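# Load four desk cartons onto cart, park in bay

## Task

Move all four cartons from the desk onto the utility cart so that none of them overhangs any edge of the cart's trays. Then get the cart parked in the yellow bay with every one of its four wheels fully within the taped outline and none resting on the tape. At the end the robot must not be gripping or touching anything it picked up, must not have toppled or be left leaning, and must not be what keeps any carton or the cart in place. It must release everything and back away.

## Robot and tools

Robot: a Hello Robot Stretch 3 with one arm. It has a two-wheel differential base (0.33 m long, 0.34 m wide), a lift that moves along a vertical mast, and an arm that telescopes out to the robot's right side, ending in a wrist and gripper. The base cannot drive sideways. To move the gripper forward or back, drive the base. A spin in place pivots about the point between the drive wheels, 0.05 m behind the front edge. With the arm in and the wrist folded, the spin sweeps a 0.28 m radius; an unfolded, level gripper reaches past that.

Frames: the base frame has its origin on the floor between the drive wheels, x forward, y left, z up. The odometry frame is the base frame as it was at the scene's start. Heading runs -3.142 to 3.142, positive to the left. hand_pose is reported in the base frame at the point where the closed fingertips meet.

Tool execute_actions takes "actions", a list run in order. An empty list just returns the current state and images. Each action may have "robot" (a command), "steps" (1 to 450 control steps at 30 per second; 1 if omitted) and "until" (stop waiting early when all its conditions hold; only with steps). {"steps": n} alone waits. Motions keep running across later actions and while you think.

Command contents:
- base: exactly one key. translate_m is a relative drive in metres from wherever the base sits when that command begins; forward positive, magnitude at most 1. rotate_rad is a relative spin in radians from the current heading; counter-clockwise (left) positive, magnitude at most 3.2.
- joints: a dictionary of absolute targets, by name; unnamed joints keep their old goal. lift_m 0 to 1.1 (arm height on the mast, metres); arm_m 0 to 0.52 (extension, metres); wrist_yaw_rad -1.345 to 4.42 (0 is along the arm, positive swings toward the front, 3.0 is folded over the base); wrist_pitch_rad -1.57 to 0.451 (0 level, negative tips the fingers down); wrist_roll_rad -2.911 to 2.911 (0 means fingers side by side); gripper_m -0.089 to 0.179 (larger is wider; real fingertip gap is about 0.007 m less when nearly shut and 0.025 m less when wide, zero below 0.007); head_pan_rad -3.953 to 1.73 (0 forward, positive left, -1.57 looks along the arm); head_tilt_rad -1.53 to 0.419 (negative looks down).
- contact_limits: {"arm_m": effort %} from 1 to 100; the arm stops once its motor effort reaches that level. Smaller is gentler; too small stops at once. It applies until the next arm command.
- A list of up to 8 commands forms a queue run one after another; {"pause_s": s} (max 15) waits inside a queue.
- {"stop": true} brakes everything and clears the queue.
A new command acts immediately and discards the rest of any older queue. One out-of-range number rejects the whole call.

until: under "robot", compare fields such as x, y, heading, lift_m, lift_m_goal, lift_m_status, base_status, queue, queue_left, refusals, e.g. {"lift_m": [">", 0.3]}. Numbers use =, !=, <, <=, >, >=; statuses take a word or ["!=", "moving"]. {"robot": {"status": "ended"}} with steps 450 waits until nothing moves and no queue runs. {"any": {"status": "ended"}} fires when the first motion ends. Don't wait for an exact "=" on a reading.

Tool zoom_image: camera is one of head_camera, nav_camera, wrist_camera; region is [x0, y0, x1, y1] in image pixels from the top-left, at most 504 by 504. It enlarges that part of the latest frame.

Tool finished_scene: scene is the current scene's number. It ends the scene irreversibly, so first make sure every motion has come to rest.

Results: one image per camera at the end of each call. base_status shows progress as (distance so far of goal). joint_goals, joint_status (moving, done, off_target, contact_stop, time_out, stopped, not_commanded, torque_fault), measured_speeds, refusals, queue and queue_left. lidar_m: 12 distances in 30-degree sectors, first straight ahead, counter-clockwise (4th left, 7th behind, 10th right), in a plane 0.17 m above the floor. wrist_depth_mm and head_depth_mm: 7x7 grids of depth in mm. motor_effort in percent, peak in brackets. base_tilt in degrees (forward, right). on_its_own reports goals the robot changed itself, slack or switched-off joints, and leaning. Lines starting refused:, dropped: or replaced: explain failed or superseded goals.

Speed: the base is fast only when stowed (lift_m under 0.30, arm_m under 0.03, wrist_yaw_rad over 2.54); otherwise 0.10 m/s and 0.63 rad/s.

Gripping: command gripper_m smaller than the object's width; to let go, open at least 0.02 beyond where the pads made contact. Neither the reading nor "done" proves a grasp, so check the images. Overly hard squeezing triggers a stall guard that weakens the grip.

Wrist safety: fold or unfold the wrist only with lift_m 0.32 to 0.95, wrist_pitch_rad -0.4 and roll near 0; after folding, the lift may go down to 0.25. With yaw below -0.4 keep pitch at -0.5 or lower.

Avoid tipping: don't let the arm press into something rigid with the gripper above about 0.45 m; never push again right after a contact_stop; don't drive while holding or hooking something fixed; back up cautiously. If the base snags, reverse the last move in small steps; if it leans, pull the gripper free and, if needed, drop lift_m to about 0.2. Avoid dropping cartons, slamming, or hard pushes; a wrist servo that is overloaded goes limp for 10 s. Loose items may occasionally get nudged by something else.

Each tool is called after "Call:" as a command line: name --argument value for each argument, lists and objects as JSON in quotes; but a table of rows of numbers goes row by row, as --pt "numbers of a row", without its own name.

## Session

Call:
execute_actions --actions '[]'

Scene clock: 0.00 s.
robot.base_odometry: x=+0.000 y=+0.000 heading=+0.000 (m, m, rad; robot's odometry frame)
robot.turned_by_wheels: +0.000 (rad since the last result)
robot.turned_by_imu: +0.000 (rad since the last result)
robot.base_tilt: forward=+0.2 right=-0.9 (deg)
robot.lidar_m: 1.61 1.18 1.89 1.68 1.69 2.00 1.11 0.96 2.06 2.07 2.08 1.56
robot.head_depth_mm: 1775 1787 1787 1804 1809 1545 1027 / 1734 1722 1731 1741 1743 1339 1021 / 1665 1676 1657 1692 1677 1333 1016 / 1619 1628 1604 1633 1626 1518 989 / 1568 1574 1554 1574 1583 1509 1015 / 1530 1525 1521 1529 1536 1495 1008 / 1483 1485 1483 1489 1487 1480 980
robot.base_status: not_commanded
robot.joint_positions: lift_m=+0.407 arm_m=-0.001 wrist_yaw_rad=+2.829 wrist_pitch_rad=-0.311 wrist_roll_rad=-0.020 gripper_m=+0.037 head_pan_rad=-0.015 head_tilt_rad=-0.005
robot.joint_goals: lift_m=+0.407 arm_m=-0.001 wrist_yaw_rad=+2.829 wrist_pitch_rad=-0.311 wrist_roll_rad=-0.020 gripper_m=+0.037 head_pan_rad=-0.015 head_tilt_rad=-0.005
robot.joint_status: lift_m=not_commanded arm_m=not_commanded wrist_yaw_rad=not_commanded wrist_pitch_rad=not_commanded wrist_roll_rad=not_commanded gripper_m=not_commanded head_pan_rad=not_commanded head_tilt_rad=not_commanded
robot.measured_speeds: translate_m=+0.000 rotate_rad=+0.000 lift_m=+0.000 arm_m=+0.000 wrist_yaw_rad=+0.000 wrist_pitch_rad=+0.000 wrist_roll_rad=+0.000 head_pan_rad=+0.000 head_tilt_rad=+0.000
robot: refusals=0 queue=idle queue_left=0
robot.motor_effort: left_wheel=+1 right_wheel=+0 lift_m=+29 arm_m=+0 wrist_yaw_rad=+0 wrist_pitch_rad=+8 wrist_roll_rad=+0 gripper_m=-1 head_pan_rad=+0 head_tilt_rad=+3 (%)
robot.hand_pose: x=+0.0514 y=+0.0809 z=+0.4440 quat_wxyz=(+0.217, +0.700, +0.002, +0.680) (m; robot's base frame)
robot.wrist_depth_mm: - - - - - - - / - - - - - - - / - - - - - - - / - - - - - - - / 785 864 885 943 986 - - / 662 - 690 742 815 808 809 / 565 - 602 629 635 661 676
pictures: head_camera (sideways: a quarter turn clockwise sets it upright), nav_camera (sideways: a quarter turn counterclockwise sets it upright), wrist_camera
Images, in order (width x height): head_camera 896x504, nav_camera 672x504, wrist_camera 644x364.

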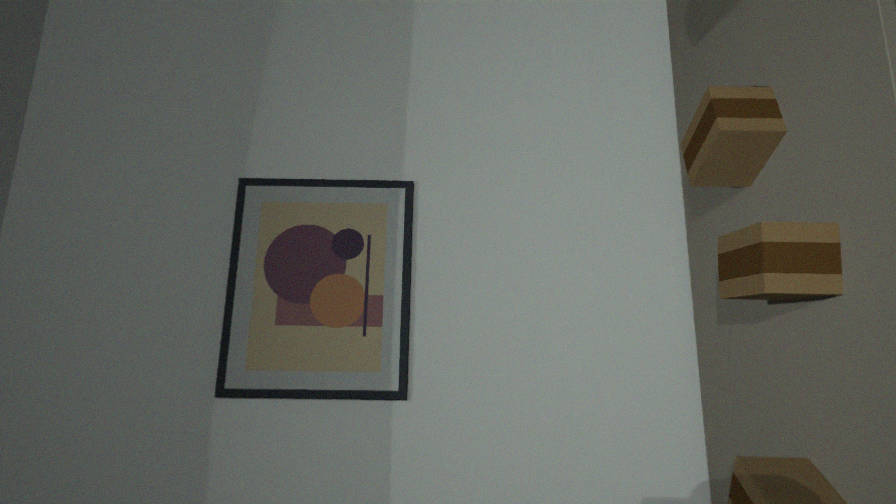

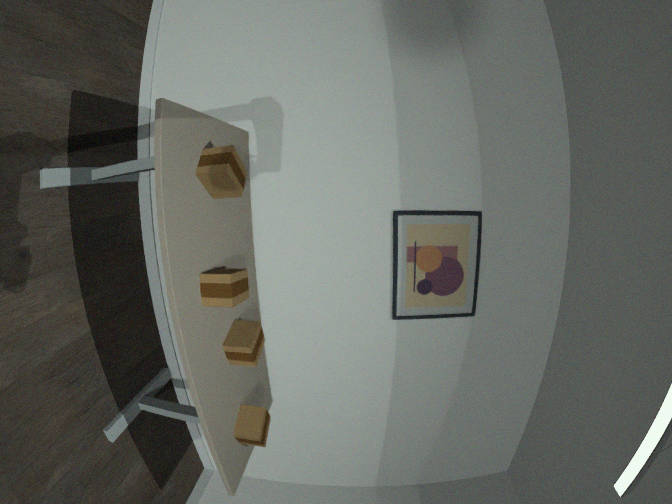

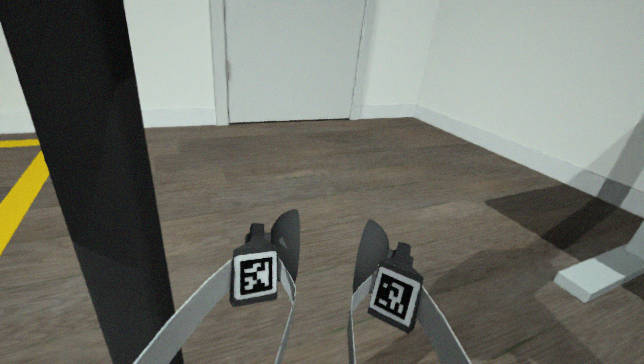

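Call:
execute_actions --actions '[{"robot":{"joints":{"head_pan_rad":0.2,"head_tilt_rad":-0.5}},"steps":100,"until":{"robot":{"status":"ended"}}}]'

Call:
execute_actions --actions '[{"robot":{"joints":{"head_pan_rad":-0.35,"head_tilt_rad":-0.5}},"steps":100,"until":{"robot":{"status":"ended"}}}]'

Call:
execute_actions --actions '[{"robot":{"joints":{"head_pan_rad":-2.8,"head_tilt_rad":-0.7}},"steps":100,"until":{"robot":{"status":"ended"}}}]'

Call:
execute_actions --actions '[{"robot":{"joints":{"head_pan_rad":-3.6,"head_tilt_rad":-0.7}},"steps":100,"until":{"robot":{"status":"ended"}}}]'

Scene clock: 4.07 s.
robot.base_odometry: x=+0.000 y=+0.000 heading=+0.000 (m, m, rad; robot's odometry frame)
robot.turned_by_wheels: +0.000 (rad since the last result)
robot.turned_by_imu: +0.000 (rad since the last result)
robot.base_tilt: forward=+0.1 right=-0.9 (deg)
robot.lidar_m: 1.61 1.18 1.89 1.68 1.69 2.00 1.10 0.96 2.06 2.07 2.08 1.56
robot.head_depth_mm: 1373 1496 1613 1206 1910 1622 1326 / 1360 1483 1601 1116 1888 1602 1319 / 1353 1481 1587 1176 1883 1595 1315 / 1350 1470 1582 1224 1871 1596 1311 / 1337 1461 1570 1148 1859 1586 1302 / 1340 1451 1563 1135 1522 1529 1302 / 1323 1444 1581 1265 1824 1555 1299
robot.base_status: not_commanded
robot.joint_positions: lift_m=+0.407 arm_m=-0.001 wrist_yaw_rad=+2.829 wrist_pitch_rad=-0.311 wrist_roll_rad=-0.020 gripper_m=+0.037 head_pan_rad=+0.193 head_tilt_rad=-0.493
robot.joint_goals: lift_m=+0.407 arm_m=-0.001 wrist_yaw_rad=+2.829 wrist_pitch_rad=-0.311 wrist_roll_rad=-0.020 gripper_m=+0.037 head_pan_rad=+0.200 head_tilt_rad=-0.500
robot.joint_status: lift_m=not_commanded arm_m=not_commanded wrist_yaw_rad=not_commanded wrist_pitch_rad=not_commanded wrist_roll_rad=not_commanded gripper_m=not_commanded head_pan_rad=done head_tilt_rad=done
robot.measured_speeds: translate_m=+0.000 rotate_rad=+0.000 lift_m=+0.000 arm_m=+0.000 wrist_yaw_rad=+0.000 wrist_pitch_rad=+0.000 wrist_roll_rad=+0.000 head_pan_rad=+0.000 head_tilt_rad=+0.000
robot: refusals=0 queue=done queue_left=0
robot.motor_effort: left_wheel=+0(0) right_wheel=+0(0) lift_m=+29(29) arm_m=+0(1) wrist_yaw_rad=-1(0) wrist_pitch_rad=+8(8) wrist_roll_rad=+0(0) gripper_m=-1(1) head_pan_rad=+4(28) head_tilt_rad=-4(40) (%)
robot.hand_pose: x=+0.0514 y=+0.0809 z=+0.4440 quat_wxyz=(+0.217, +0.700, +0.002, +0.680) (m; robot's base frame)
robot.wrist_depth_mm: - - - - - - - / - - - - - - - / - - - - - - - / - - - - - - - / 786 871 899 951 - - - / 655 - 681 724 804 804 803 / 571 - 595 623 624 664 672
pictures: head_camera (sideways: a quarter turn clockwise sets it upright), nav_camera (sideways: a quarter turn counterclockwise sets it upright), wrist_camera
Images, in order (width x height): head_camera 896x504, nav_camera 672x504, wrist_camera 644x364.

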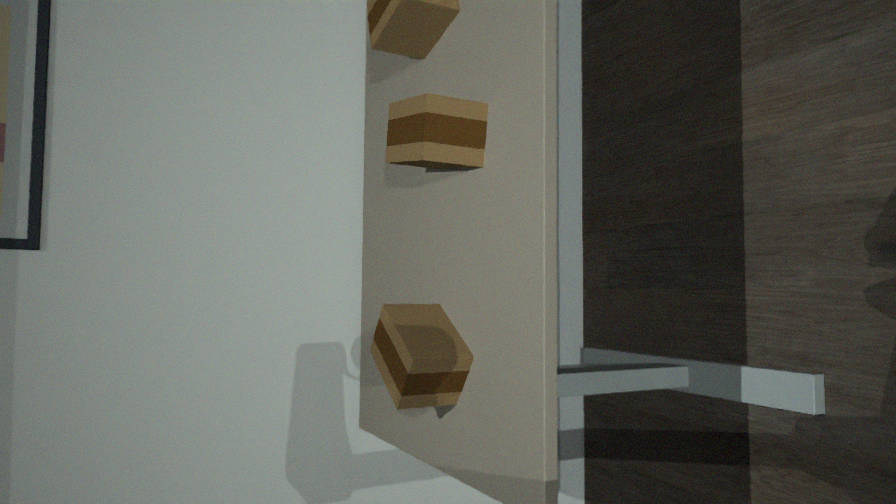

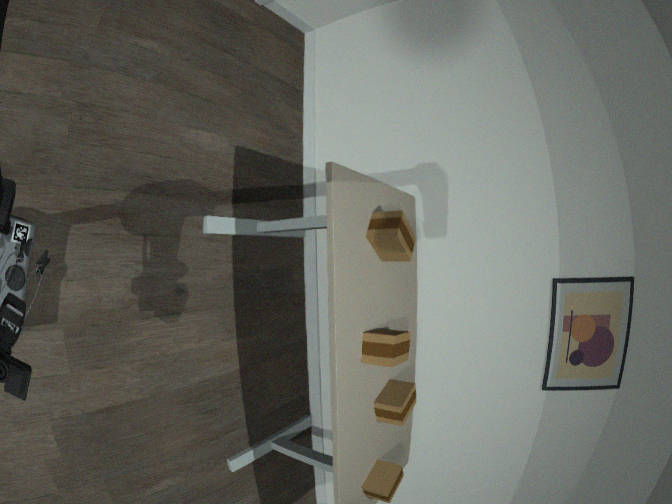

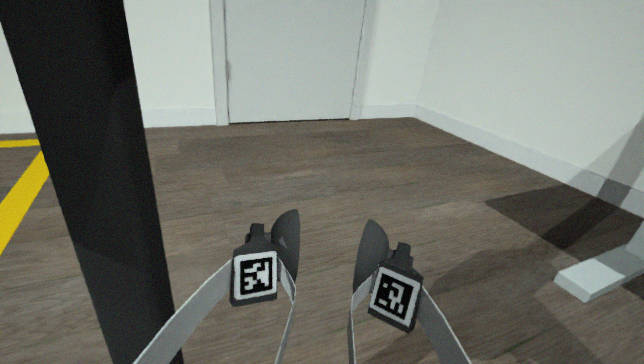

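Scene clock: 4.97 s.
robot.base_odometry: x=+0.000 y=+0.000 heading=+0.000 (m, m, rad; robot's odometry frame)
robot.turned_by_wheels: +0.000 (rad since the last result)
robot.turned_by_imu: +0.000 (rad since the last result)
robot.base_tilt: forward=+0.2 right=-1.0 (deg)
robot.lidar_m: 1.61 1.19 1.89 1.67 1.69 2.00 1.10 0.97 2.06 2.07 2.08 1.56
robot.head_depth_mm: 2003 2226 2432 2553 2052 1609 1326 / 1862 2061 2268 2421 2046 1604 1317 / 1738 1920 1995 1401 1903 1592 1318 / 1630 1783 1845 1299 2007 1578 1315 / 1530 1662 1774 1222 2004 1588 1307 / 1439 1567 1645 1208 1852 1560 1306 / 1368 1466 1569 1064 1773 1569 1298
robot.base_status: not_commanded
robot.joint_positions: lift_m=+0.407 arm_m=-0.001 wrist_yaw_rad=+2.829 wrist_pitch_rad=-0.311 wrist_roll_rad=-0.020 gripper_m=+0.037 head_pan_rad=-0.343 head_tilt_rad=-0.494
robot.joint_goals: lift_m=+0.407 arm_m=-0.001 wrist_yaw_rad=+2.829 wrist_pitch_rad=-0.311 wrist_roll_rad=-0.020 gripper_m=+0.037 head_pan_rad=-0.350 head_tilt_rad=-0.500
robot.joint_status: lift_m=not_commanded arm_m=not_commanded wrist_yaw_rad=not_commanded wrist_pitch_rad=not_commanded wrist_roll_rad=not_commanded gripper_m=not_commanded head_pan_rad=done head_tilt_rad=done
robot.measured_speeds: translate_m=+0.000 rotate_rad=+0.000 lift_m=+0.000 arm_m=+0.000 wrist_yaw_rad=+0.000 wrist_pitch_rad=+0.000 wrist_roll_rad=+0.000 head_pan_rad=+0.000 head_tilt_rad=+0.000
robot: refusals=0 queue=done queue_left=0
robot.motor_effort: left_wheel=+0(0) right_wheel=+0(0) lift_m=+29(29) arm_m=+0(1) wrist_yaw_rad=+0(1) wrist_pitch_rad=+7(8) wrist_roll_rad=+0(0) gripper_m=-1(0) head_pan_rad=-4(44) head_tilt_rad=-4(5) (%)
robot.hand_pose: x=+0.0514 y=+0.0809 z=+0.4440 quat_wxyz=(+0.217, +0.700, +0.002, +0.680) (m; robot's base frame)
robot.wrist_depth_mm: - - - - - - - / - - - - - - - / - - - - - - - / - - - - - - - / 804 874 883 932 991 - - / 672 - 689 733 812 802 799 / 567 - 592 624 626 659 693
pictures: head_camera (sideways: a quarter turn clockwise sets it upright), nav_camera (sideways: a quarter turn counterclockwise sets it upright), wrist_camera
Images, in order (width x height): head_camera 896x504, nav_camera 672x504, wrist_camera 644x364.

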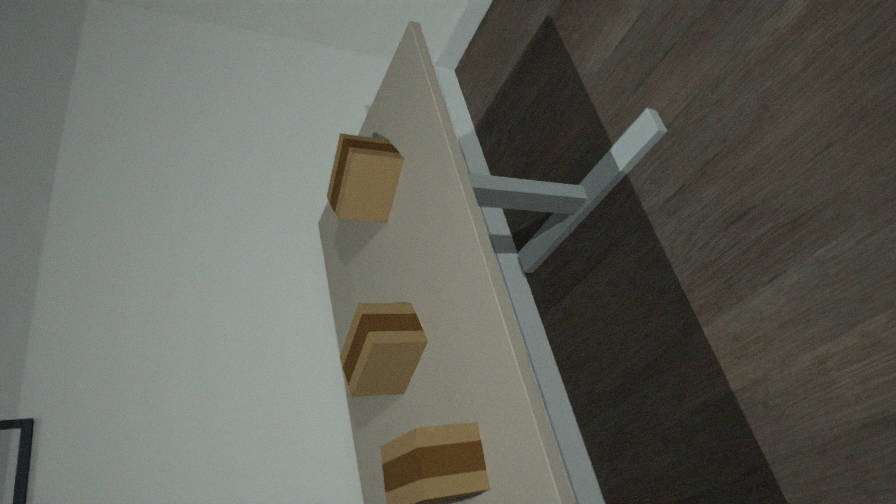

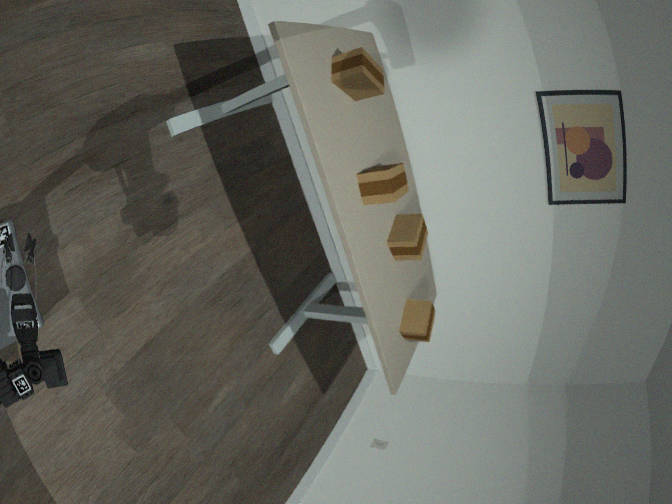

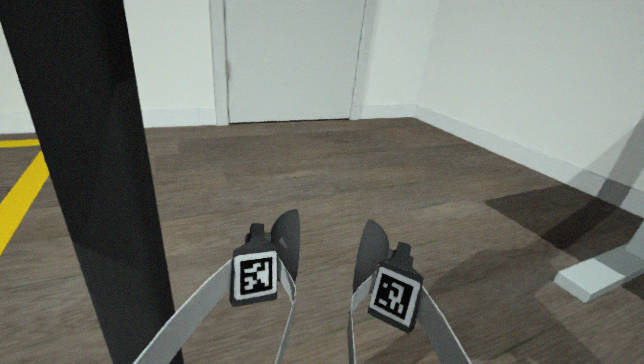

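Scene clock: 6.70 s.
robot.base_odometry: x=+0.000 y=+0.000 heading=+0.000 (m, m, rad; robot's odometry frame)
robot.turned_by_wheels: +0.000 (rad since the last result)
robot.turned_by_imu: +0.000 (rad since the last result)
robot.base_tilt: forward=+0.2 right=-0.9 (deg)
robot.lidar_m: 1.61 1.18 1.90 1.67 1.69 2.00 1.10 0.97 2.06 2.07 2.08 1.56
robot.head_depth_mm: 2306 2423 2646 2073 1683 1404 1205 / 2255 2366 2606 2057 1656 1389 1199 / 2287 2279 2401 1916 1651 1389 1194 / 2295 1415 1094 1392 1561 1371 1186 / 2309 1470 1483 1416 1545 1373 1176 / 2303 1458 1535 1656 1582 1359 1174 / 2316 1356 1517 1818 1603 1348 1164
robot.base_status: not_commanded
robot.joint_positions: lift_m=+0.407 arm_m=-0.001 wrist_yaw_rad=+2.829 wrist_pitch_rad=-0.311 wrist_roll_rad=-0.020 gripper_m=+0.037 head_pan_rad=-2.793 head_tilt_rad=-0.691
robot.joint_goals: lift_m=+0.407 arm_m=-0.001 wrist_yaw_rad=+2.829 wrist_pitch_rad=-0.311 wrist_roll_rad=-0.020 gripper_m=+0.037 head_pan_rad=-2.800 head_tilt_rad=-0.700
robot.joint_status: lift_m=not_commanded arm_m=not_commanded wrist_yaw_rad=not_commanded wrist_pitch_rad=not_commanded wrist_roll_rad=not_commanded gripper_m=not_commanded head_pan_rad=done head_tilt_rad=done
robot.measured_speeds: translate_m=+0.000 rotate_rad=+0.000 lift_m=+0.000 arm_m=+0.000 wrist_yaw_rad=+0.000 wrist_pitch_rad=+0.000 wrist_roll_rad=+0.000 head_pan_rad=+0.000 head_tilt_rad=+0.000
robot: refusals=0 queue=done queue_left=0
robot.motor_effort: left_wheel=+1(0) right_wheel=+0(0) lift_m=+29(29) arm_m=-1(0) wrist_yaw_rad=+0(1) wrist_pitch_rad=+8(7) wrist_roll_rad=+0(0) gripper_m=-1(1) head_pan_rad=-4(52) head_tilt_rad=-5(26) (%)
robot.hand_pose: x=+0.0514 y=+0.0809 z=+0.4440 quat_wxyz=(+0.217, +0.700, +0.002, +0.680) (m; robot's base frame)
robot.wrist_depth_mm: - - - - - - - / - - - - - - - / - - - - - - - / - - - - - - - / 820 877 900 921 993 - - / 663 - 689 727 790 790 806 / 561 - 592 635 625 657 680
pictures: head_camera (sideways: a quarter turn clockwise sets it upright), nav_camera (sideways: a quarter turn counterclockwise sets it upright), wrist_camera
Images, in order (width x height): head_camera 896x504, nav_camera 672x504, wrist_camera 644x364.

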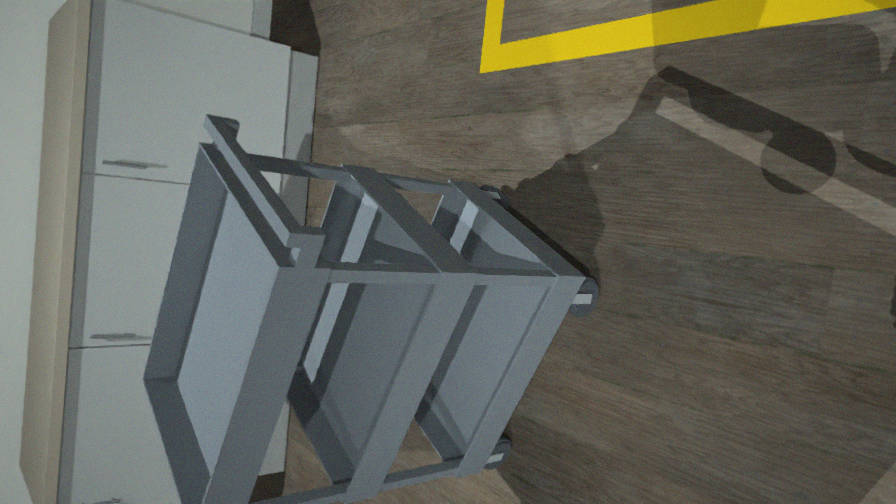

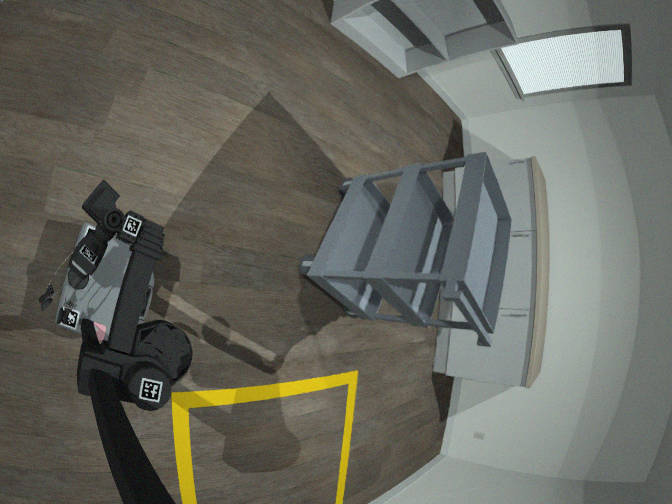

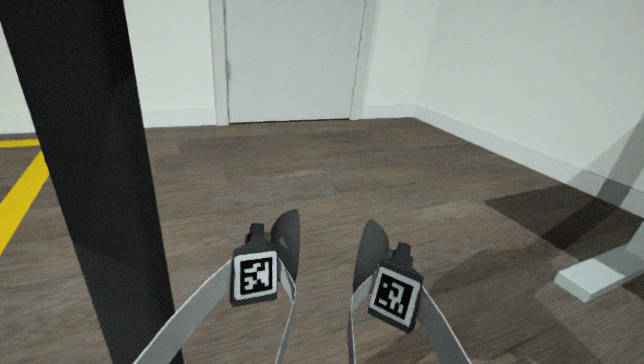

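Scene clock: 7.70 s.
robot.base_odometry: x=+0.000 y=+0.000 heading=+0.000 (m, m, rad; robot's odometry frame)
robot.turned_by_wheels: +0.000 (rad since the last result)
robot.turned_by_imu: +0.000 (rad since the last result)
robot.base_tilt: forward=+0.1 right=-0.9 (deg)
robot.lidar_m: 1.61 1.18 1.89 1.68 1.69 2.01 1.11 0.96 2.06 2.07 2.08 1.56
robot.head_depth_mm: 1670 1822 1967 2030 1669 1428 - / 1829 2001 2188 2048 1666 1393 1226 / 2024 2208 2407 2040 1641 1384 1191 / 2268 2539 2604 2033 1639 1369 1206 / 2540 2879 2641 2029 1638 1368 1197 / 2894 3227 2615 1998 1615 1364 1178 / 2873 3129 2561 1968 1614 1353 1170
robot.base_status: not_commanded
robot.joint_positions: lift_m=+0.407 arm_m=-0.001 wrist_yaw_rad=+2.829 wrist_pitch_rad=-0.311 wrist_roll_rad=-0.020 gripper_m=+0.037 head_pan_rad=-3.593 head_tilt_rad=-0.691
robot.joint_goals: lift_m=+0.407 arm_m=-0.001 wrist_yaw_rad=+2.829 wrist_pitch_rad=-0.311 wrist_roll_rad=-0.020 gripper_m=+0.037 head_pan_rad=-3.600 head_tilt_rad=-0.700
robot.joint_status: lift_m=not_commanded arm_m=not_commanded wrist_yaw_rad=not_commanded wrist_pitch_rad=not_commanded wrist_roll_rad=not_commanded gripper_m=not_commanded head_pan_rad=done head_tilt_rad=done
robot.measured_speeds: translate_m=+0.000 rotate_rad=+0.000 lift_m=+0.000 arm_m=+0.000 wrist_yaw_rad=+0.000 wrist_pitch_rad=+0.000 wrist_roll_rad=+0.000 head_pan_rad=+0.000 head_tilt_rad=+0.000
robot: refusals=0 queue=done queue_left=0
robot.motor_effort: left_wheel=+1(1) right_wheel=+0(0) lift_m=+29(29) arm_m=-1(0) wrist_yaw_rad=+0(0) wrist_pitch_rad=+8(8) wrist_roll_rad=+0(0) gripper_m=-1(1) head_pan_rad=-5(52) head_tilt_rad=-5(7) (%)
robot.hand_pose: x=+0.0514 y=+0.0809 z=+0.4440 quat_wxyz=(+0.217, +0.700, +0.002, +0.680) (m; robot's base frame)
robot.wrist_depth_mm: - - - - - - - / - - - - - - - / - - - - - - - / - - - - - - - / 811 866 909 961 989 - - / 673 - 699 745 806 803 801 / 567 - 585 628 627 666 672
pictures: head_camera (sideways: a quarter turn clockwise sets it upright), nav_camera (sideways: a quarter turn counterclockwise sets it upright), wrist_camera
Images, in order (width x height): head_camera 896x504, nav_camera 672x504, wrist_camera 644x364.

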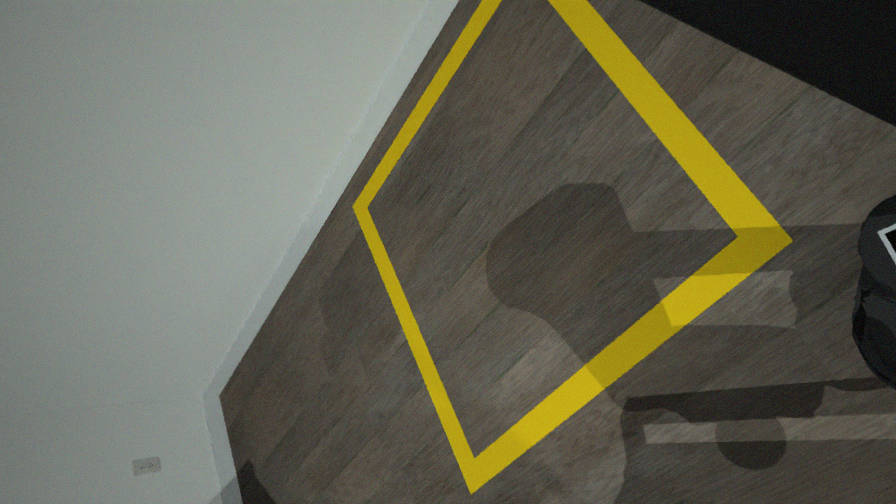

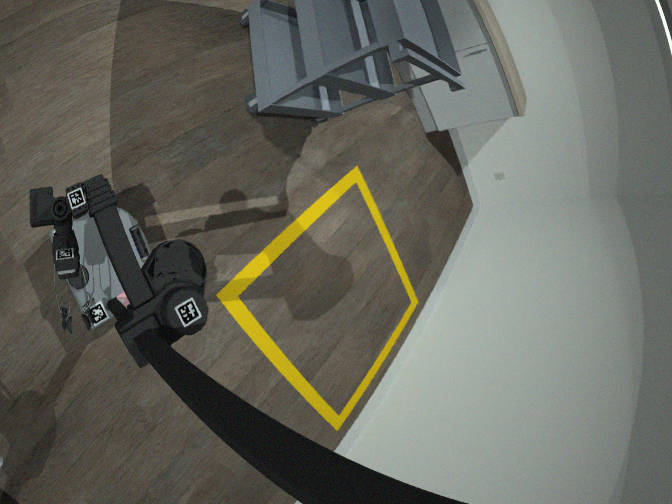

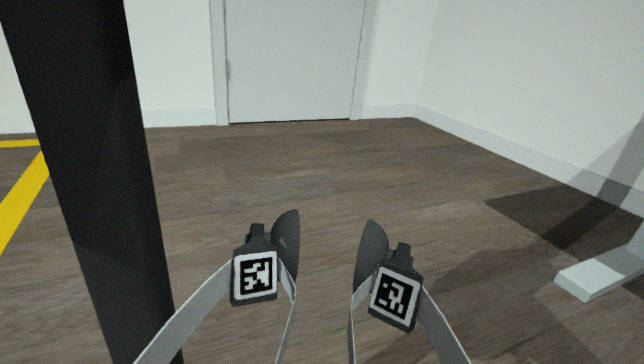

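Call:
execute_actions --actions '[{"robot":{"base":{"translate_m":-1.0},"joints":{"head_pan_rad":-1.6,"head_tilt_rad":-0.7,"lift_m":1.05,"wrist_pitch_rad":-0.4}},"steps":30},{"robot":{"joints":{"wrist_yaw_rad":0.3}},"steps":100,"until":{"robot":{"wrist_yaw_rad":["<",1.5]}}},{"robot":{"joints":{"wrist_pitch_rad":-1.5,"gripper_m":0.07}},"steps":200,"until":{"robot":{"lift_m":[">",1.03]}}},{"robot":{"joints":{"wrist_yaw_rad":-0.55,"arm_m":0.5}},"steps":300,"until":{"robot":{"translate_m":["<",-0.8]}}},{"robot":[{"base":{"translate_m":-0.27}},{"base":{"rotate_rad":0.25}}],"steps":300,"until":{"robot":{"status":"ended"}}}]'

Scene clock: 48.13 s.
robot.base_odometry: x=-1.070 y=+0.000 heading=+0.250 (m, m, rad; robot's odometry frame)
robot.turned_by_wheels: +0.250 (rad since the last result)
robot.turned_by_imu: +0.243 (rad since the last result)
robot.base_tilt: forward=+0.1 right=-1.0 (deg)
robot.lidar_m: 2.21 1.98 1.49 1.45 1.51 2.11 1.50 0.29 0.28 0.28 2.41 2.56
robot.head_depth_mm: - 2155 2187 801 643 540 424 / 2042 2176 959 794 639 535 412 / 1989 2175 2360 788 636 498 652 / - 2143 2396 759 631 481 736 / 1991 2232 2433 2026 596 487 778 / 1974 2206 2420 2001 1618 487 1177 / 1975 2194 2407 1982 1606 1352 1173
robot.base_status: done (rotate_rad +0.2499 of +0.2500)
robot.joint_positions: lift_m=+1.050 arm_m=+0.500 wrist_yaw_rad=-0.548 wrist_pitch_rad=-1.497 wrist_roll_rad=-0.020 gripper_m=+0.070 head_pan_rad=-1.607 head_tilt_rad=-0.692
robot.joint_goals: lift_m=+1.050 arm_m=+0.500 wrist_yaw_rad=-0.550 wrist_pitch_rad=-1.500 wrist_roll_rad=-0.020 gripper_m=+0.070 head_pan_rad=-1.600 head_tilt_rad=-0.700
robot.joint_status: lift_m=done arm_m=done wrist_yaw_rad=done wrist_pitch_rad=done wrist_roll_rad=not_commanded gripper_m=done head_pan_rad=done head_tilt_rad=done
robot.measured_speeds: translate_m=+0.000 rotate_rad=+0.000 lift_m=+0.000 arm_m=+0.000 wrist_yaw_rad=+0.000 wrist_pitch_rad=+0.000 wrist_roll_rad=+0.000 head_pan_rad=+0.000 head_tilt_rad=+0.000
robot: refusals=0 queue=done queue_left=0
robot.motor_effort: left_wheel=-1(8) right_wheel=+2(8) lift_m=+31(32) arm_m=+4(7) wrist_yaw_rad=-2(4) wrist_pitch_rad=-1(7) wrist_roll_rad=+0(0) gripper_m=+0(78) head_pan_rad=+5(53) head_tilt_rad=-5(4) (%)
robot.hand_pose: x=-0.0189 y=-0.6401 z=+0.9313 quat_wxyz=(+0.375, +0.329, -0.625, -0.601) (m; robot's base frame)
robot.wrist_depth_mm: - - - - 283 280 278 / - - - - 288 283 280 / - - - - 292 289 283 / - - - - 296 292 289 / - - - - 300 296 293 / - - - - 302 298 297 / - - - - 307 303 298
pictures: head_camera (sideways: a quarter turn clockwise sets it upright), nav_camera (sideways: a quarter turn counterclockwise sets it upright), wrist_camera
Images, in order (width x height): head_camera 896x504, nav_camera 672x504, wrist_camera 644x364.

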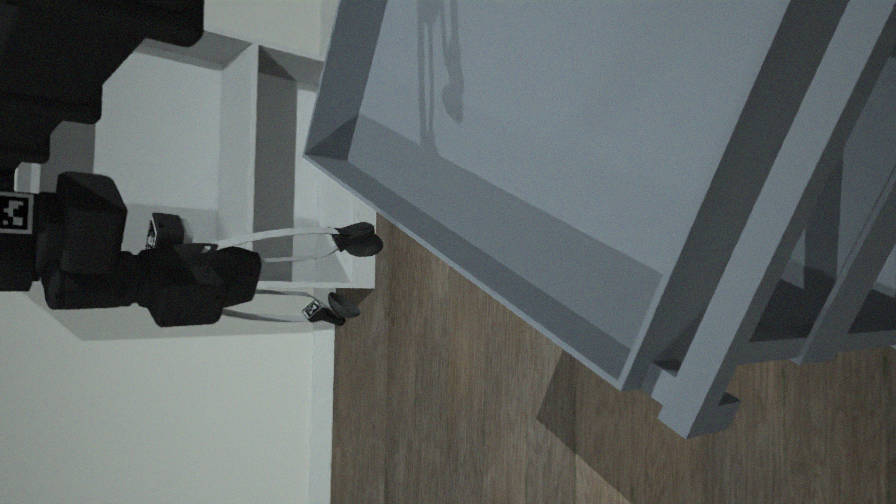

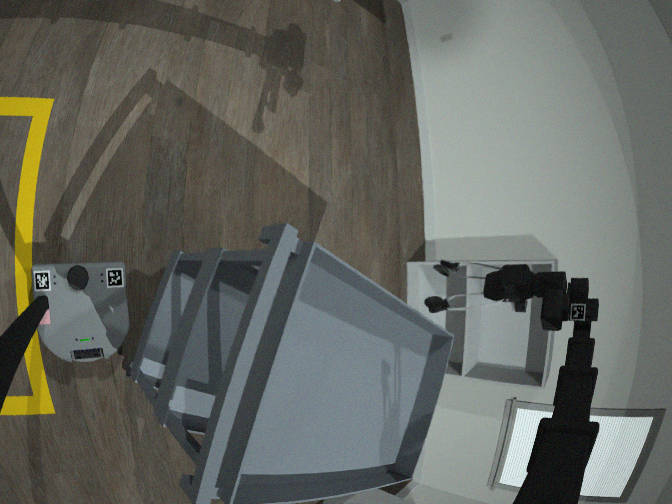

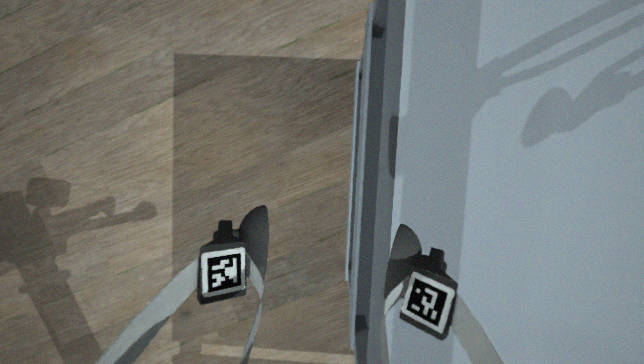

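Call:
execute_actions --actions '[{"robot":[{"joints":{"arm_m":0.415,"lift_m":1.0}},{"joints":{"lift_m":0.95}},{"joints":{"gripper_m":-0.04}},{"base":{"translate_m":0.3}}],"steps":350,"until":{"robot":{"status":"ended"}}}]'

Scene clock: 60.13 s.
robot.base_odometry: x=-0.779 y=+0.074 heading=+0.250 (m, m, rad; robot's odometry frame)
robot.turned_by_wheels: +0.000 (rad since the last result)
robot.turned_by_imu: -0.002 (rad since the last result)
robot.base_tilt: forward=+0.1 right=-0.9 (deg)
robot.lidar_m: 1.91 1.98 1.49 1.44 1.51 2.10 1.80 0.32 0.29 0.30 2.42 2.30
robot.head_depth_mm: 1978 2199 - - 625 538 450 / 1981 2136 956 793 639 535 714 / 1933 - 954 791 636 488 726 / 1995 - - 760 632 483 765 / 1987 2187 2416 2023 595 495 779 / 1993 2216 2415 1995 1626 512 1173 / 1982 2215 2411 1973 1603 1350 1174
robot.base_status: done (translate_m +0.3000 of +0.3000)
robot.joint_positions: lift_m=+0.950 arm_m=+0.415 wrist_yaw_rad=-0.544 wrist_pitch_rad=-1.489 wrist_roll_rad=-0.031 gripper_m=-0.039 head_pan_rad=-1.607 head_tilt_rad=-0.692
robot.joint_goals: lift_m=+0.950 arm_m=+0.415 wrist_yaw_rad=-0.550 wrist_pitch_rad=-1.500 wrist_roll_rad=-0.031 gripper_m=-0.040 head_pan_rad=-1.600 head_tilt_rad=-0.700
robot.joint_status: lift_m=done arm_m=done wrist_yaw_rad=done wrist_pitch_rad=done wrist_roll_rad=not_commanded gripper_m=done head_pan_rad=done head_tilt_rad=done
robot.measured_speeds: translate_m=+0.000 rotate_rad=+0.000 lift_m=+0.000 arm_m=+0.000 wrist_yaw_rad=+0.000 wrist_pitch_rad=+0.000 wrist_roll_rad=+0.000 head_pan_rad=+0.000 head_tilt_rad=+0.000
robot: refusals=0 queue=done queue_left=0
robot.motor_effort: left_wheel=-5(13) right_wheel=+7(27) lift_m=+36(38) arm_m=-3(6) wrist_yaw_rad=-6(7) wrist_pitch_rad=-6(24) wrist_roll_rad=+5(5) gripper_m=-18(94) head_pan_rad=+4(4) head_tilt_rad=-5(5) (%)
robot.hand_pose: x=-0.0200 y=-0.5573 z=+0.8310 quat_wxyz=(+0.382, +0.331, -0.623, -0.597) (m; robot's base frame)
robot.wrist_depth_mm: - 975 - 191 189 187 186 / - 999 965 993 192 188 186 / - - 986 991 193 191 188 / - - - 993 196 193 191 / - - - 199 198 194 194 / - - - 205 201 197 195 / - - - - 204 200 200
pictures: head_camera (sideways: a quarter turn clockwise sets it upright), nav_camera (sideways: a quarter turn counterclockwise sets it upright), wrist_camera
Images, in order (width x height): head_camera 896x504, nav_camera 672x504, wrist_camera 644x364.

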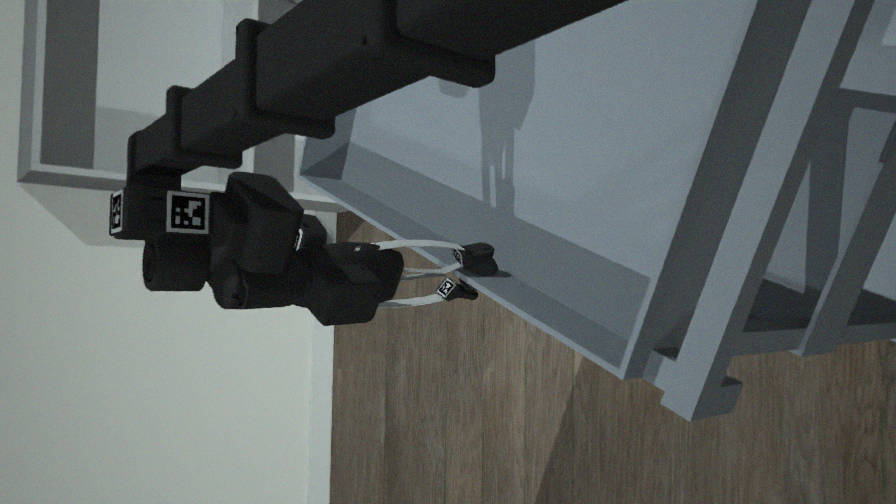

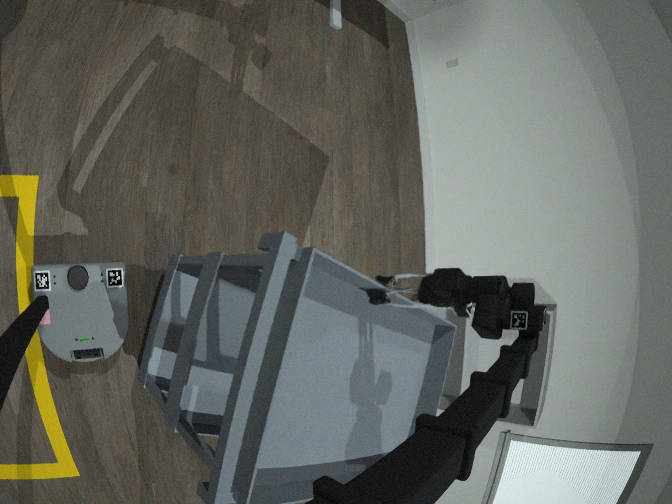

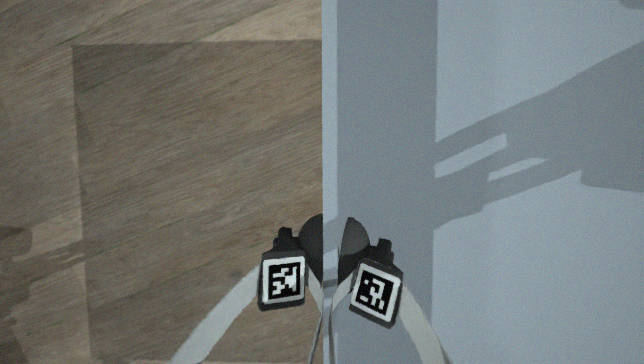

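Continue, steering with yaw in steps.

Call:
execute_actions --actions '[{"robot":{"base":{"translate_m":1.0},"joints":{"wrist_yaw_rad":-0.4}},"steps":60},{"robot":{"joints":{"wrist_yaw_rad":-0.28}},"steps":50},{"robot":{"joints":{"wrist_yaw_rad":-0.16}},"steps":50},{"robot":{"joints":{"wrist_yaw_rad":-0.04}},"steps":50},{"robot":{"joints":{"wrist_yaw_rad":0.06}},"steps":200,"until":{"robot":{"base_status":["!=","moving"]}}}]'

Scene clock: 73.53 s.
robot.base_odometry: x=+0.190 y=+0.321 heading=+0.250 (m, m, rad; robot's odometry frame)
robot.turned_by_wheels: +0.000 (rad since the last result)
robot.turned_by_imu: -0.003 (rad since the last result)
robot.base_tilt: forward=+0.1 right=-0.9 (deg)
robot.lidar_m: 0.92 1.42 1.45 1.40 1.49 2.06 2.79 0.42 0.33 0.33 1.59 1.40
robot.head_depth_mm: 2018 2242 - - 625 508 780 / 2015 2188 964 793 641 497 791 / 1998 - 963 789 635 492 787 / 2004 - - 783 630 491 767 / 1998 2222 2452 2021 1627 1366 1177 / 1978 2231 2449 1998 1626 1357 1176 / 1982 2230 2447 1983 1602 1348 1170
robot.base_status: done (translate_m +1.0000 of +1.0000)
robot.joint_positions: lift_m=+0.950 arm_m=+0.415 wrist_yaw_rad=+0.048 wrist_pitch_rad=-1.504 wrist_roll_rad=+0.001 gripper_m=-0.039 head_pan_rad=-1.607 head_tilt_rad=-0.692
robot.joint_goals: lift_m=+0.950 arm_m=+0.415 wrist_yaw_rad=+0.060 wrist_pitch_rad=-1.500 wrist_roll_rad=+0.001 gripper_m=-0.040 head_pan_rad=-1.600 head_tilt_rad=-0.700
robot.joint_status: lift_m=done arm_m=done wrist_yaw_rad=done wrist_pitch_rad=done wrist_roll_rad=not_commanded gripper_m=done head_pan_rad=done head_tilt_rad=done
robot.measured_speeds: translate_m=+0.000 rotate_rad=+0.000 lift_m=+0.000 arm_m=+0.000 wrist_yaw_rad=+0.000 wrist_pitch_rad=+0.000 wrist_roll_rad=+0.000 head_pan_rad=+0.000 head_tilt_rad=+0.000
robot: refusals=0 queue=done queue_left=0
robot.on_its_own: wrist_yaw_rad is at rest, and its effort (+13) is outside its rest range (-12 to +12)
robot.motor_effort: left_wheel=-7(15) right_wheel=+8(29) lift_m=+37(37) arm_m=-3(3) wrist_yaw_rad=+13(18) wrist_pitch_rad=+3(12) wrist_roll_rad=-11(11) gripper_m=-18(21) head_pan_rad=+4(4) head_tilt_rad=-5(5) (%)
robot.hand_pose: x=-0.0220 y=-0.5531 z=+0.8311 quat_wxyz=(+0.527, +0.495, -0.504, -0.471) (m; robot's base frame)
robot.wrist_depth_mm: - 958 - 959 187 185 182 / - - - - 188 187 186 / - - 985 996 192 190 187 / - - - - 194 193 190 / - - - 187 197 196 192 / - - - 173 201 198 195 / - - - 207 205 201 198
pictures: head_camera (sideways: a quarter turn clockwise sets it upright), nav_camera (sideways: a quarter turn counterclockwise sets it upright), wrist_camera
Images, in order (width x height): head_camera 896x504, nav_camera 672x504, wrist_camera 644x364.

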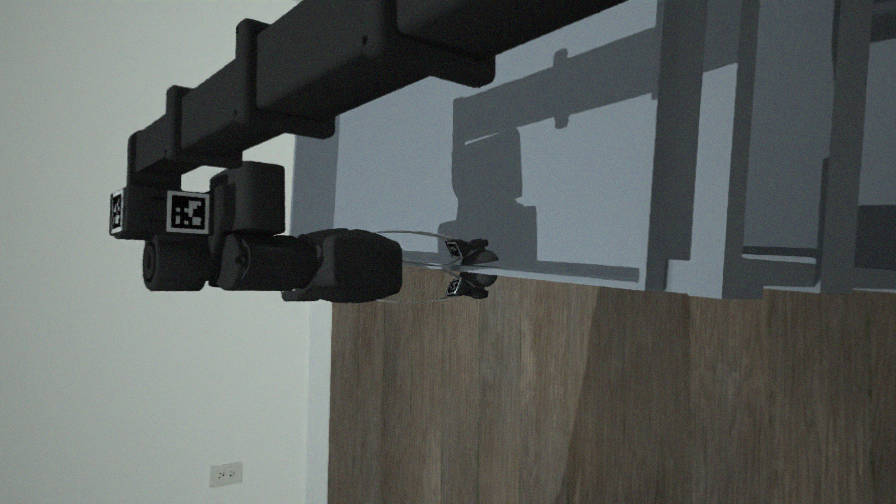

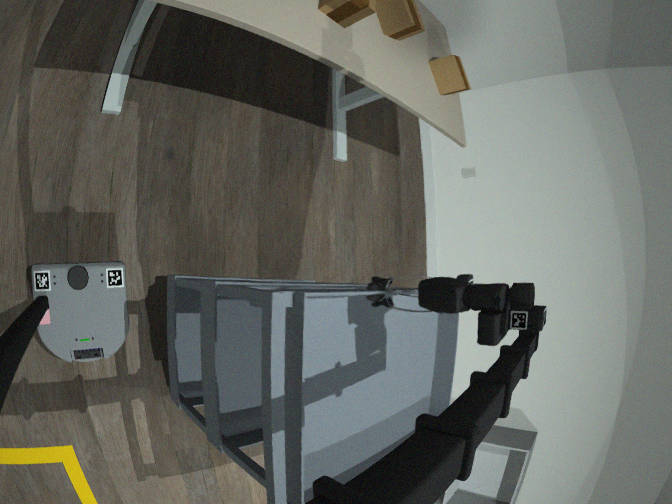

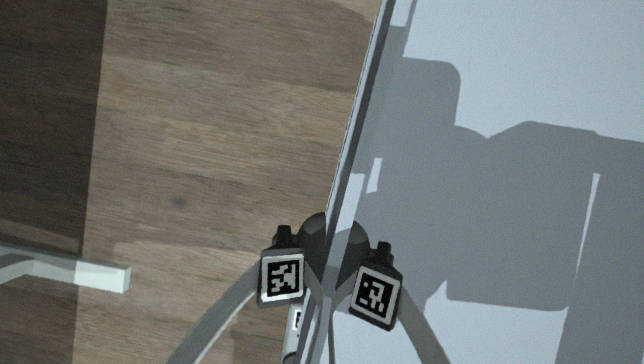

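Call:
execute_actions --actions '[{"robot":[{"joints":{"gripper_m":0.05,"wrist_yaw_rad":-0.1}},{"joints":{"lift_m":1.05}}],"steps":150,"until":{"robot":{"lift_m":[">",1.01]}}},{"robot":[{"base":{"translate_m":0.3},"joints":{"lift_m":1.05,"gripper_m":0.175,"wrist_yaw_rad":-0.5,"arm_m":0.445,"head_pan_rad":-1.5,"head_tilt_rad":-0.65}},{"base":{"rotate_rad":1.36}}],"steps":350,"until":{"robot":{"status":"ended"}}}]'

Scene clock: 92.27 s.
robot.base_odometry: x=+0.480 y=+0.395 heading=+1.610 (m, m, rad; robot's odometry frame)
robot.turned_by_wheels: +1.360 (rad since the last result)
robot.turned_by_imu: +1.350 (rad since the last result)
robot.base_tilt: forward=+0.1 right=-0.9 (deg)
robot.lidar_m: 1.40 1.40 1.71 3.09 0.58 0.44 0.72 1.44 1.18 0.62 1.06 1.28
robot.head_depth_mm: - 1057 1170 968 764 634 1170 / - 1046 1146 927 759 630 1146 / - - 1146 751 693 626 1139 / 886 983 1120 945 706 623 568 / 877 981 1094 936 745 619 565 / 867 963 1084 1186 1381 666 1124 / 853 946 1071 1220 1424 1377 1188
robot.base_status: done (rotate_rad +1.3599 of +1.3600)
robot.joint_positions: lift_m=+1.050 arm_m=+0.445 wrist_yaw_rad=-0.497 wrist_pitch_rad=-1.500 wrist_roll_rad=-0.014 gripper_m=+0.175 head_pan_rad=-1.507 head_tilt_rad=-0.655
robot.joint_goals: lift_m=+1.050 arm_m=+0.445 wrist_yaw_rad=-0.500 wrist_pitch_rad=-1.500 wrist_roll_rad=-0.014 gripper_m=+0.175 head_pan_rad=-1.500 head_tilt_rad=-0.650
robot.joint_status: lift_m=done arm_m=done wrist_yaw_rad=done wrist_pitch_rad=done wrist_roll_rad=not_commanded gripper_m=done head_pan_rad=done head_tilt_rad=done
robot.measured_speeds: translate_m=+0.000 rotate_rad=+0.000 lift_m=+0.000 arm_m=+0.000 wrist_yaw_rad=+0.000 wrist_pitch_rad=+0.000 wrist_roll_rad=+0.000 head_pan_rad=+0.000 head_tilt_rad=+0.000
robot: refusals=0 queue=done queue_left=0
robot.motor_effort: left_wheel=-2(11) right_wheel=+2(8) lift_m=+31(35) arm_m=+4(6) wrist_yaw_rad=-3(14) wrist_pitch_rad=+1(2) wrist_roll_rad=-4(11) gripper_m=+0(85) head_pan_rad=+5(19) head_tilt_rad=+4(13) (%)
robot.hand_pose: x=-0.0188 y=-0.5843 z=+0.9313 quat_wxyz=(+0.387, +0.344, -0.617, -0.592) (m; robot's base frame)
robot.wrist_depth_mm: 375 368 363 363 355 353 345 / 600 380 367 362 358 356 352 / 802 379 379 253 250 366 356 / - 385 380 255 254 367 362 / - - 383 259 258 367 365 / - - 391 387 375 374 368 / - - - 390 385 385 965
pictures: head_camera (sideways: a quarter turn clockwise sets it upright), nav_camera (sideways: a quarter turn counterclockwise sets it upright), wrist_camera
Images, in order (width x height): head_camera 896x504, nav_camera 672x504, wrist_camera 644x364.

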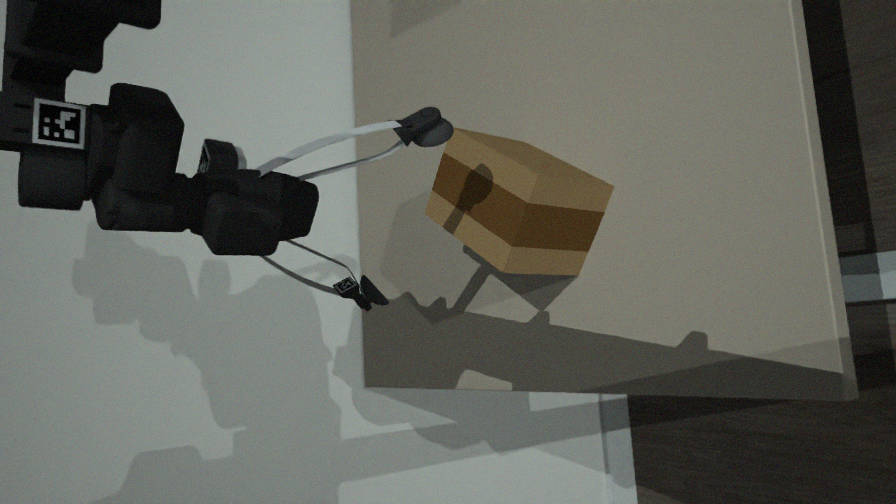

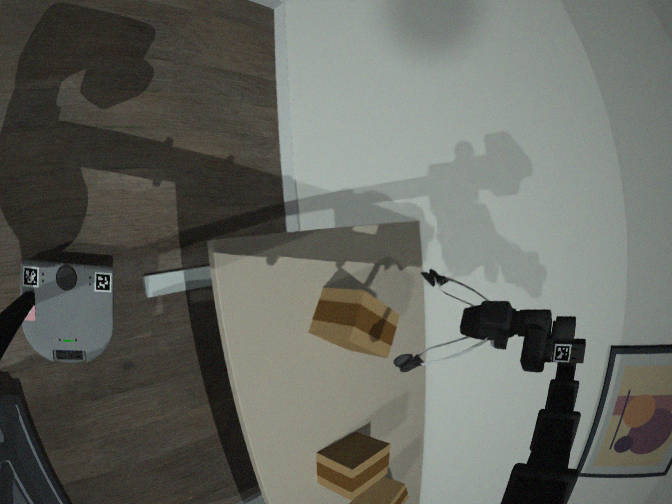

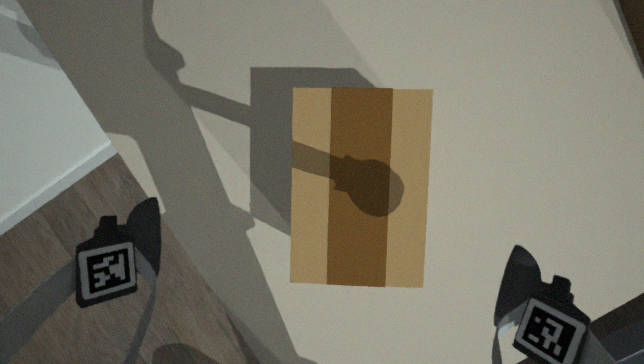

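Call:
execute_actions --actions '[{"robot":[{"base":{"translate_m":-0.028},"joints":{"lift_m":0.98,"arm_m":0.459,"wrist_yaw_rad":-0.41}},{"joints":{"lift_m":0.915}},{"joints":{"gripper_m":0.055}},{"joints":{"lift_m":1.098}}],"steps":300,"until":{"robot":{"queue_left":["=",0],"lift_m":[">",1.05]}}},{"robot":[{"base":{"rotate_rad":-2.13},"joints":{"lift_m":1.098,"wrist_yaw_rad":-0.91,"arm_m":0.452}}],"steps":450,"until":{"robot":{"status":"ended"}}}]'

Scene clock: 109.73 s.
robot.base_odometry: x=+0.481 y=+0.367 heading=-0.520 (m, m, rad; robot's odometry frame)
robot.turned_by_wheels: -2.130 (rad since the last result)
robot.turned_by_imu: -2.114 (rad since the last result)
robot.base_tilt: forward=+0.2 right=-0.9 (deg)
robot.lidar_m: 1.21 0.62 1.06 1.26 1.43 1.43 1.72 3.08 0.55 0.42 0.67 1.42
robot.head_depth_mm: 3432 3784 2997 840 954 1369 1223 / 3260 3615 2951 805 653 1167 1212 / - 3051 644 695 603 897 1138 / 2533 2863 606 595 629 800 1007 / 2335 2566 1064 759 1012 1097 1151 / 2235 2477 1034 905 1127 1322 1191 / 2082 2289 2380 1922 1655 1393 1187
robot.base_status: done (rotate_rad -2.1299 of -2.1300)
robot.joint_positions: lift_m=+1.098 arm_m=+0.452 wrist_yaw_rad=-0.907 wrist_pitch_rad=-1.495 wrist_roll_rad=-0.015 gripper_m=+0.065 head_pan_rad=-1.507 head_tilt_rad=-0.655
robot.joint_goals: lift_m=+1.098 arm_m=+0.452 wrist_yaw_rad=-0.910 wrist_pitch_rad=-1.500 wrist_roll_rad=-0.015 gripper_m=+0.064 head_pan_rad=-1.500 head_tilt_rad=-0.650
robot.joint_status: lift_m=done arm_m=done wrist_yaw_rad=done wrist_pitch_rad=done wrist_roll_rad=not_commanded gripper_m=done head_pan_rad=done head_tilt_rad=done
robot.measured_speeds: translate_m=+0.000 rotate_rad=+0.000 lift_m=+0.000 arm_m=+0.000 wrist_yaw_rad=+0.000 wrist_pitch_rad=+0.000 wrist_roll_rad=+0.000 head_pan_rad=+0.000 head_tilt_rad=+0.000
robot: refusals=0 queue=done queue_left=0
robot.on_its_own: gripper_m is held at +0.064, not at your +0.055, by its stall guard, which is not easing now
robot.motor_effort: left_wheel=+3(12) right_wheel=-2(9) lift_m=+38(43) arm_m=-5(6) wrist_yaw_rad=-4(5) wrist_pitch_rad=-2(4) wrist_roll_rad=-3(3) gripper_m=-20(100) head_pan_rad=+4(4) head_tilt_rad=+3(3) (%)
robot.hand_pose: x=-0.0179 y=-0.5943 z=+0.9790 quat_wxyz=(+0.261, +0.210, -0.675, -0.658) (m; robot's base frame)
robot.wrist_depth_mm: 347 341 342 336 333 307 - / 349 346 340 123 335 287 - / 361 353 126 123 122 268 - / 361 361 128 125 124 271 - / 370 367 129 127 126 275 - / 350 309 130 128 127 276 - / - - 133 131 129 - -
pictures: head_camera (sideways: a quarter turn clockwise sets it upright), nav_camera (sideways: a quarter turn counterclockwise sets it upright), wrist_camera
Images, in order (width x height): head_camera 896x504, nav_camera 672x504, wrist_camera 644x364.

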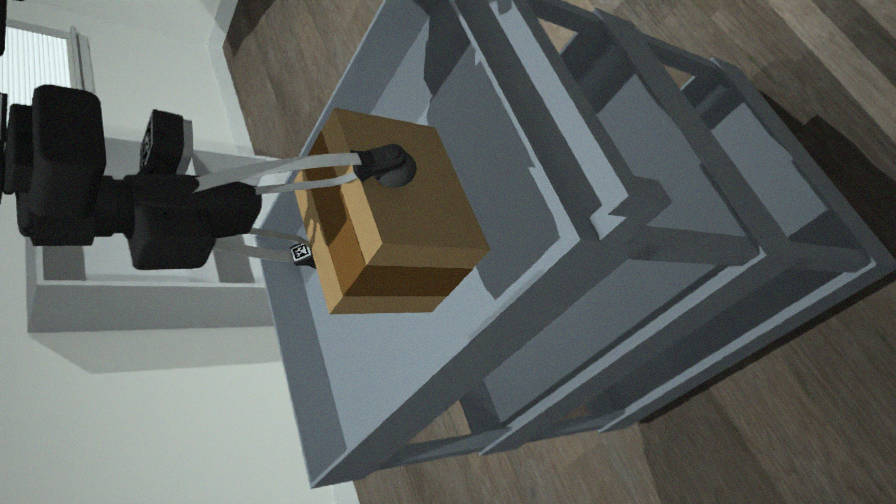

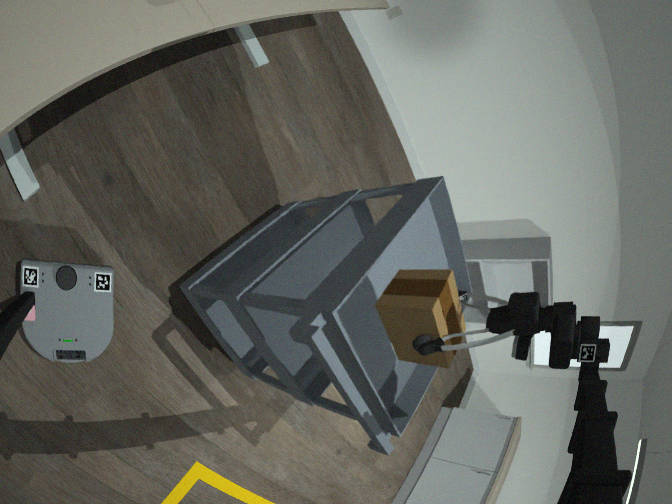

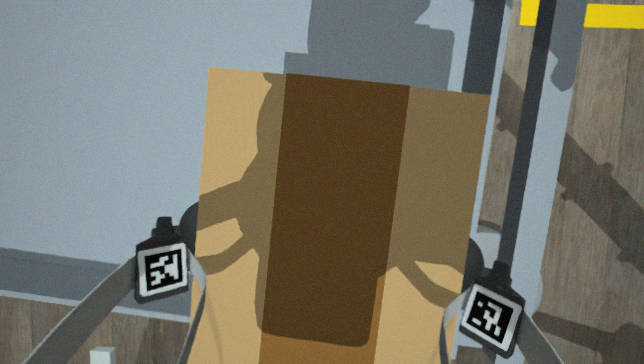

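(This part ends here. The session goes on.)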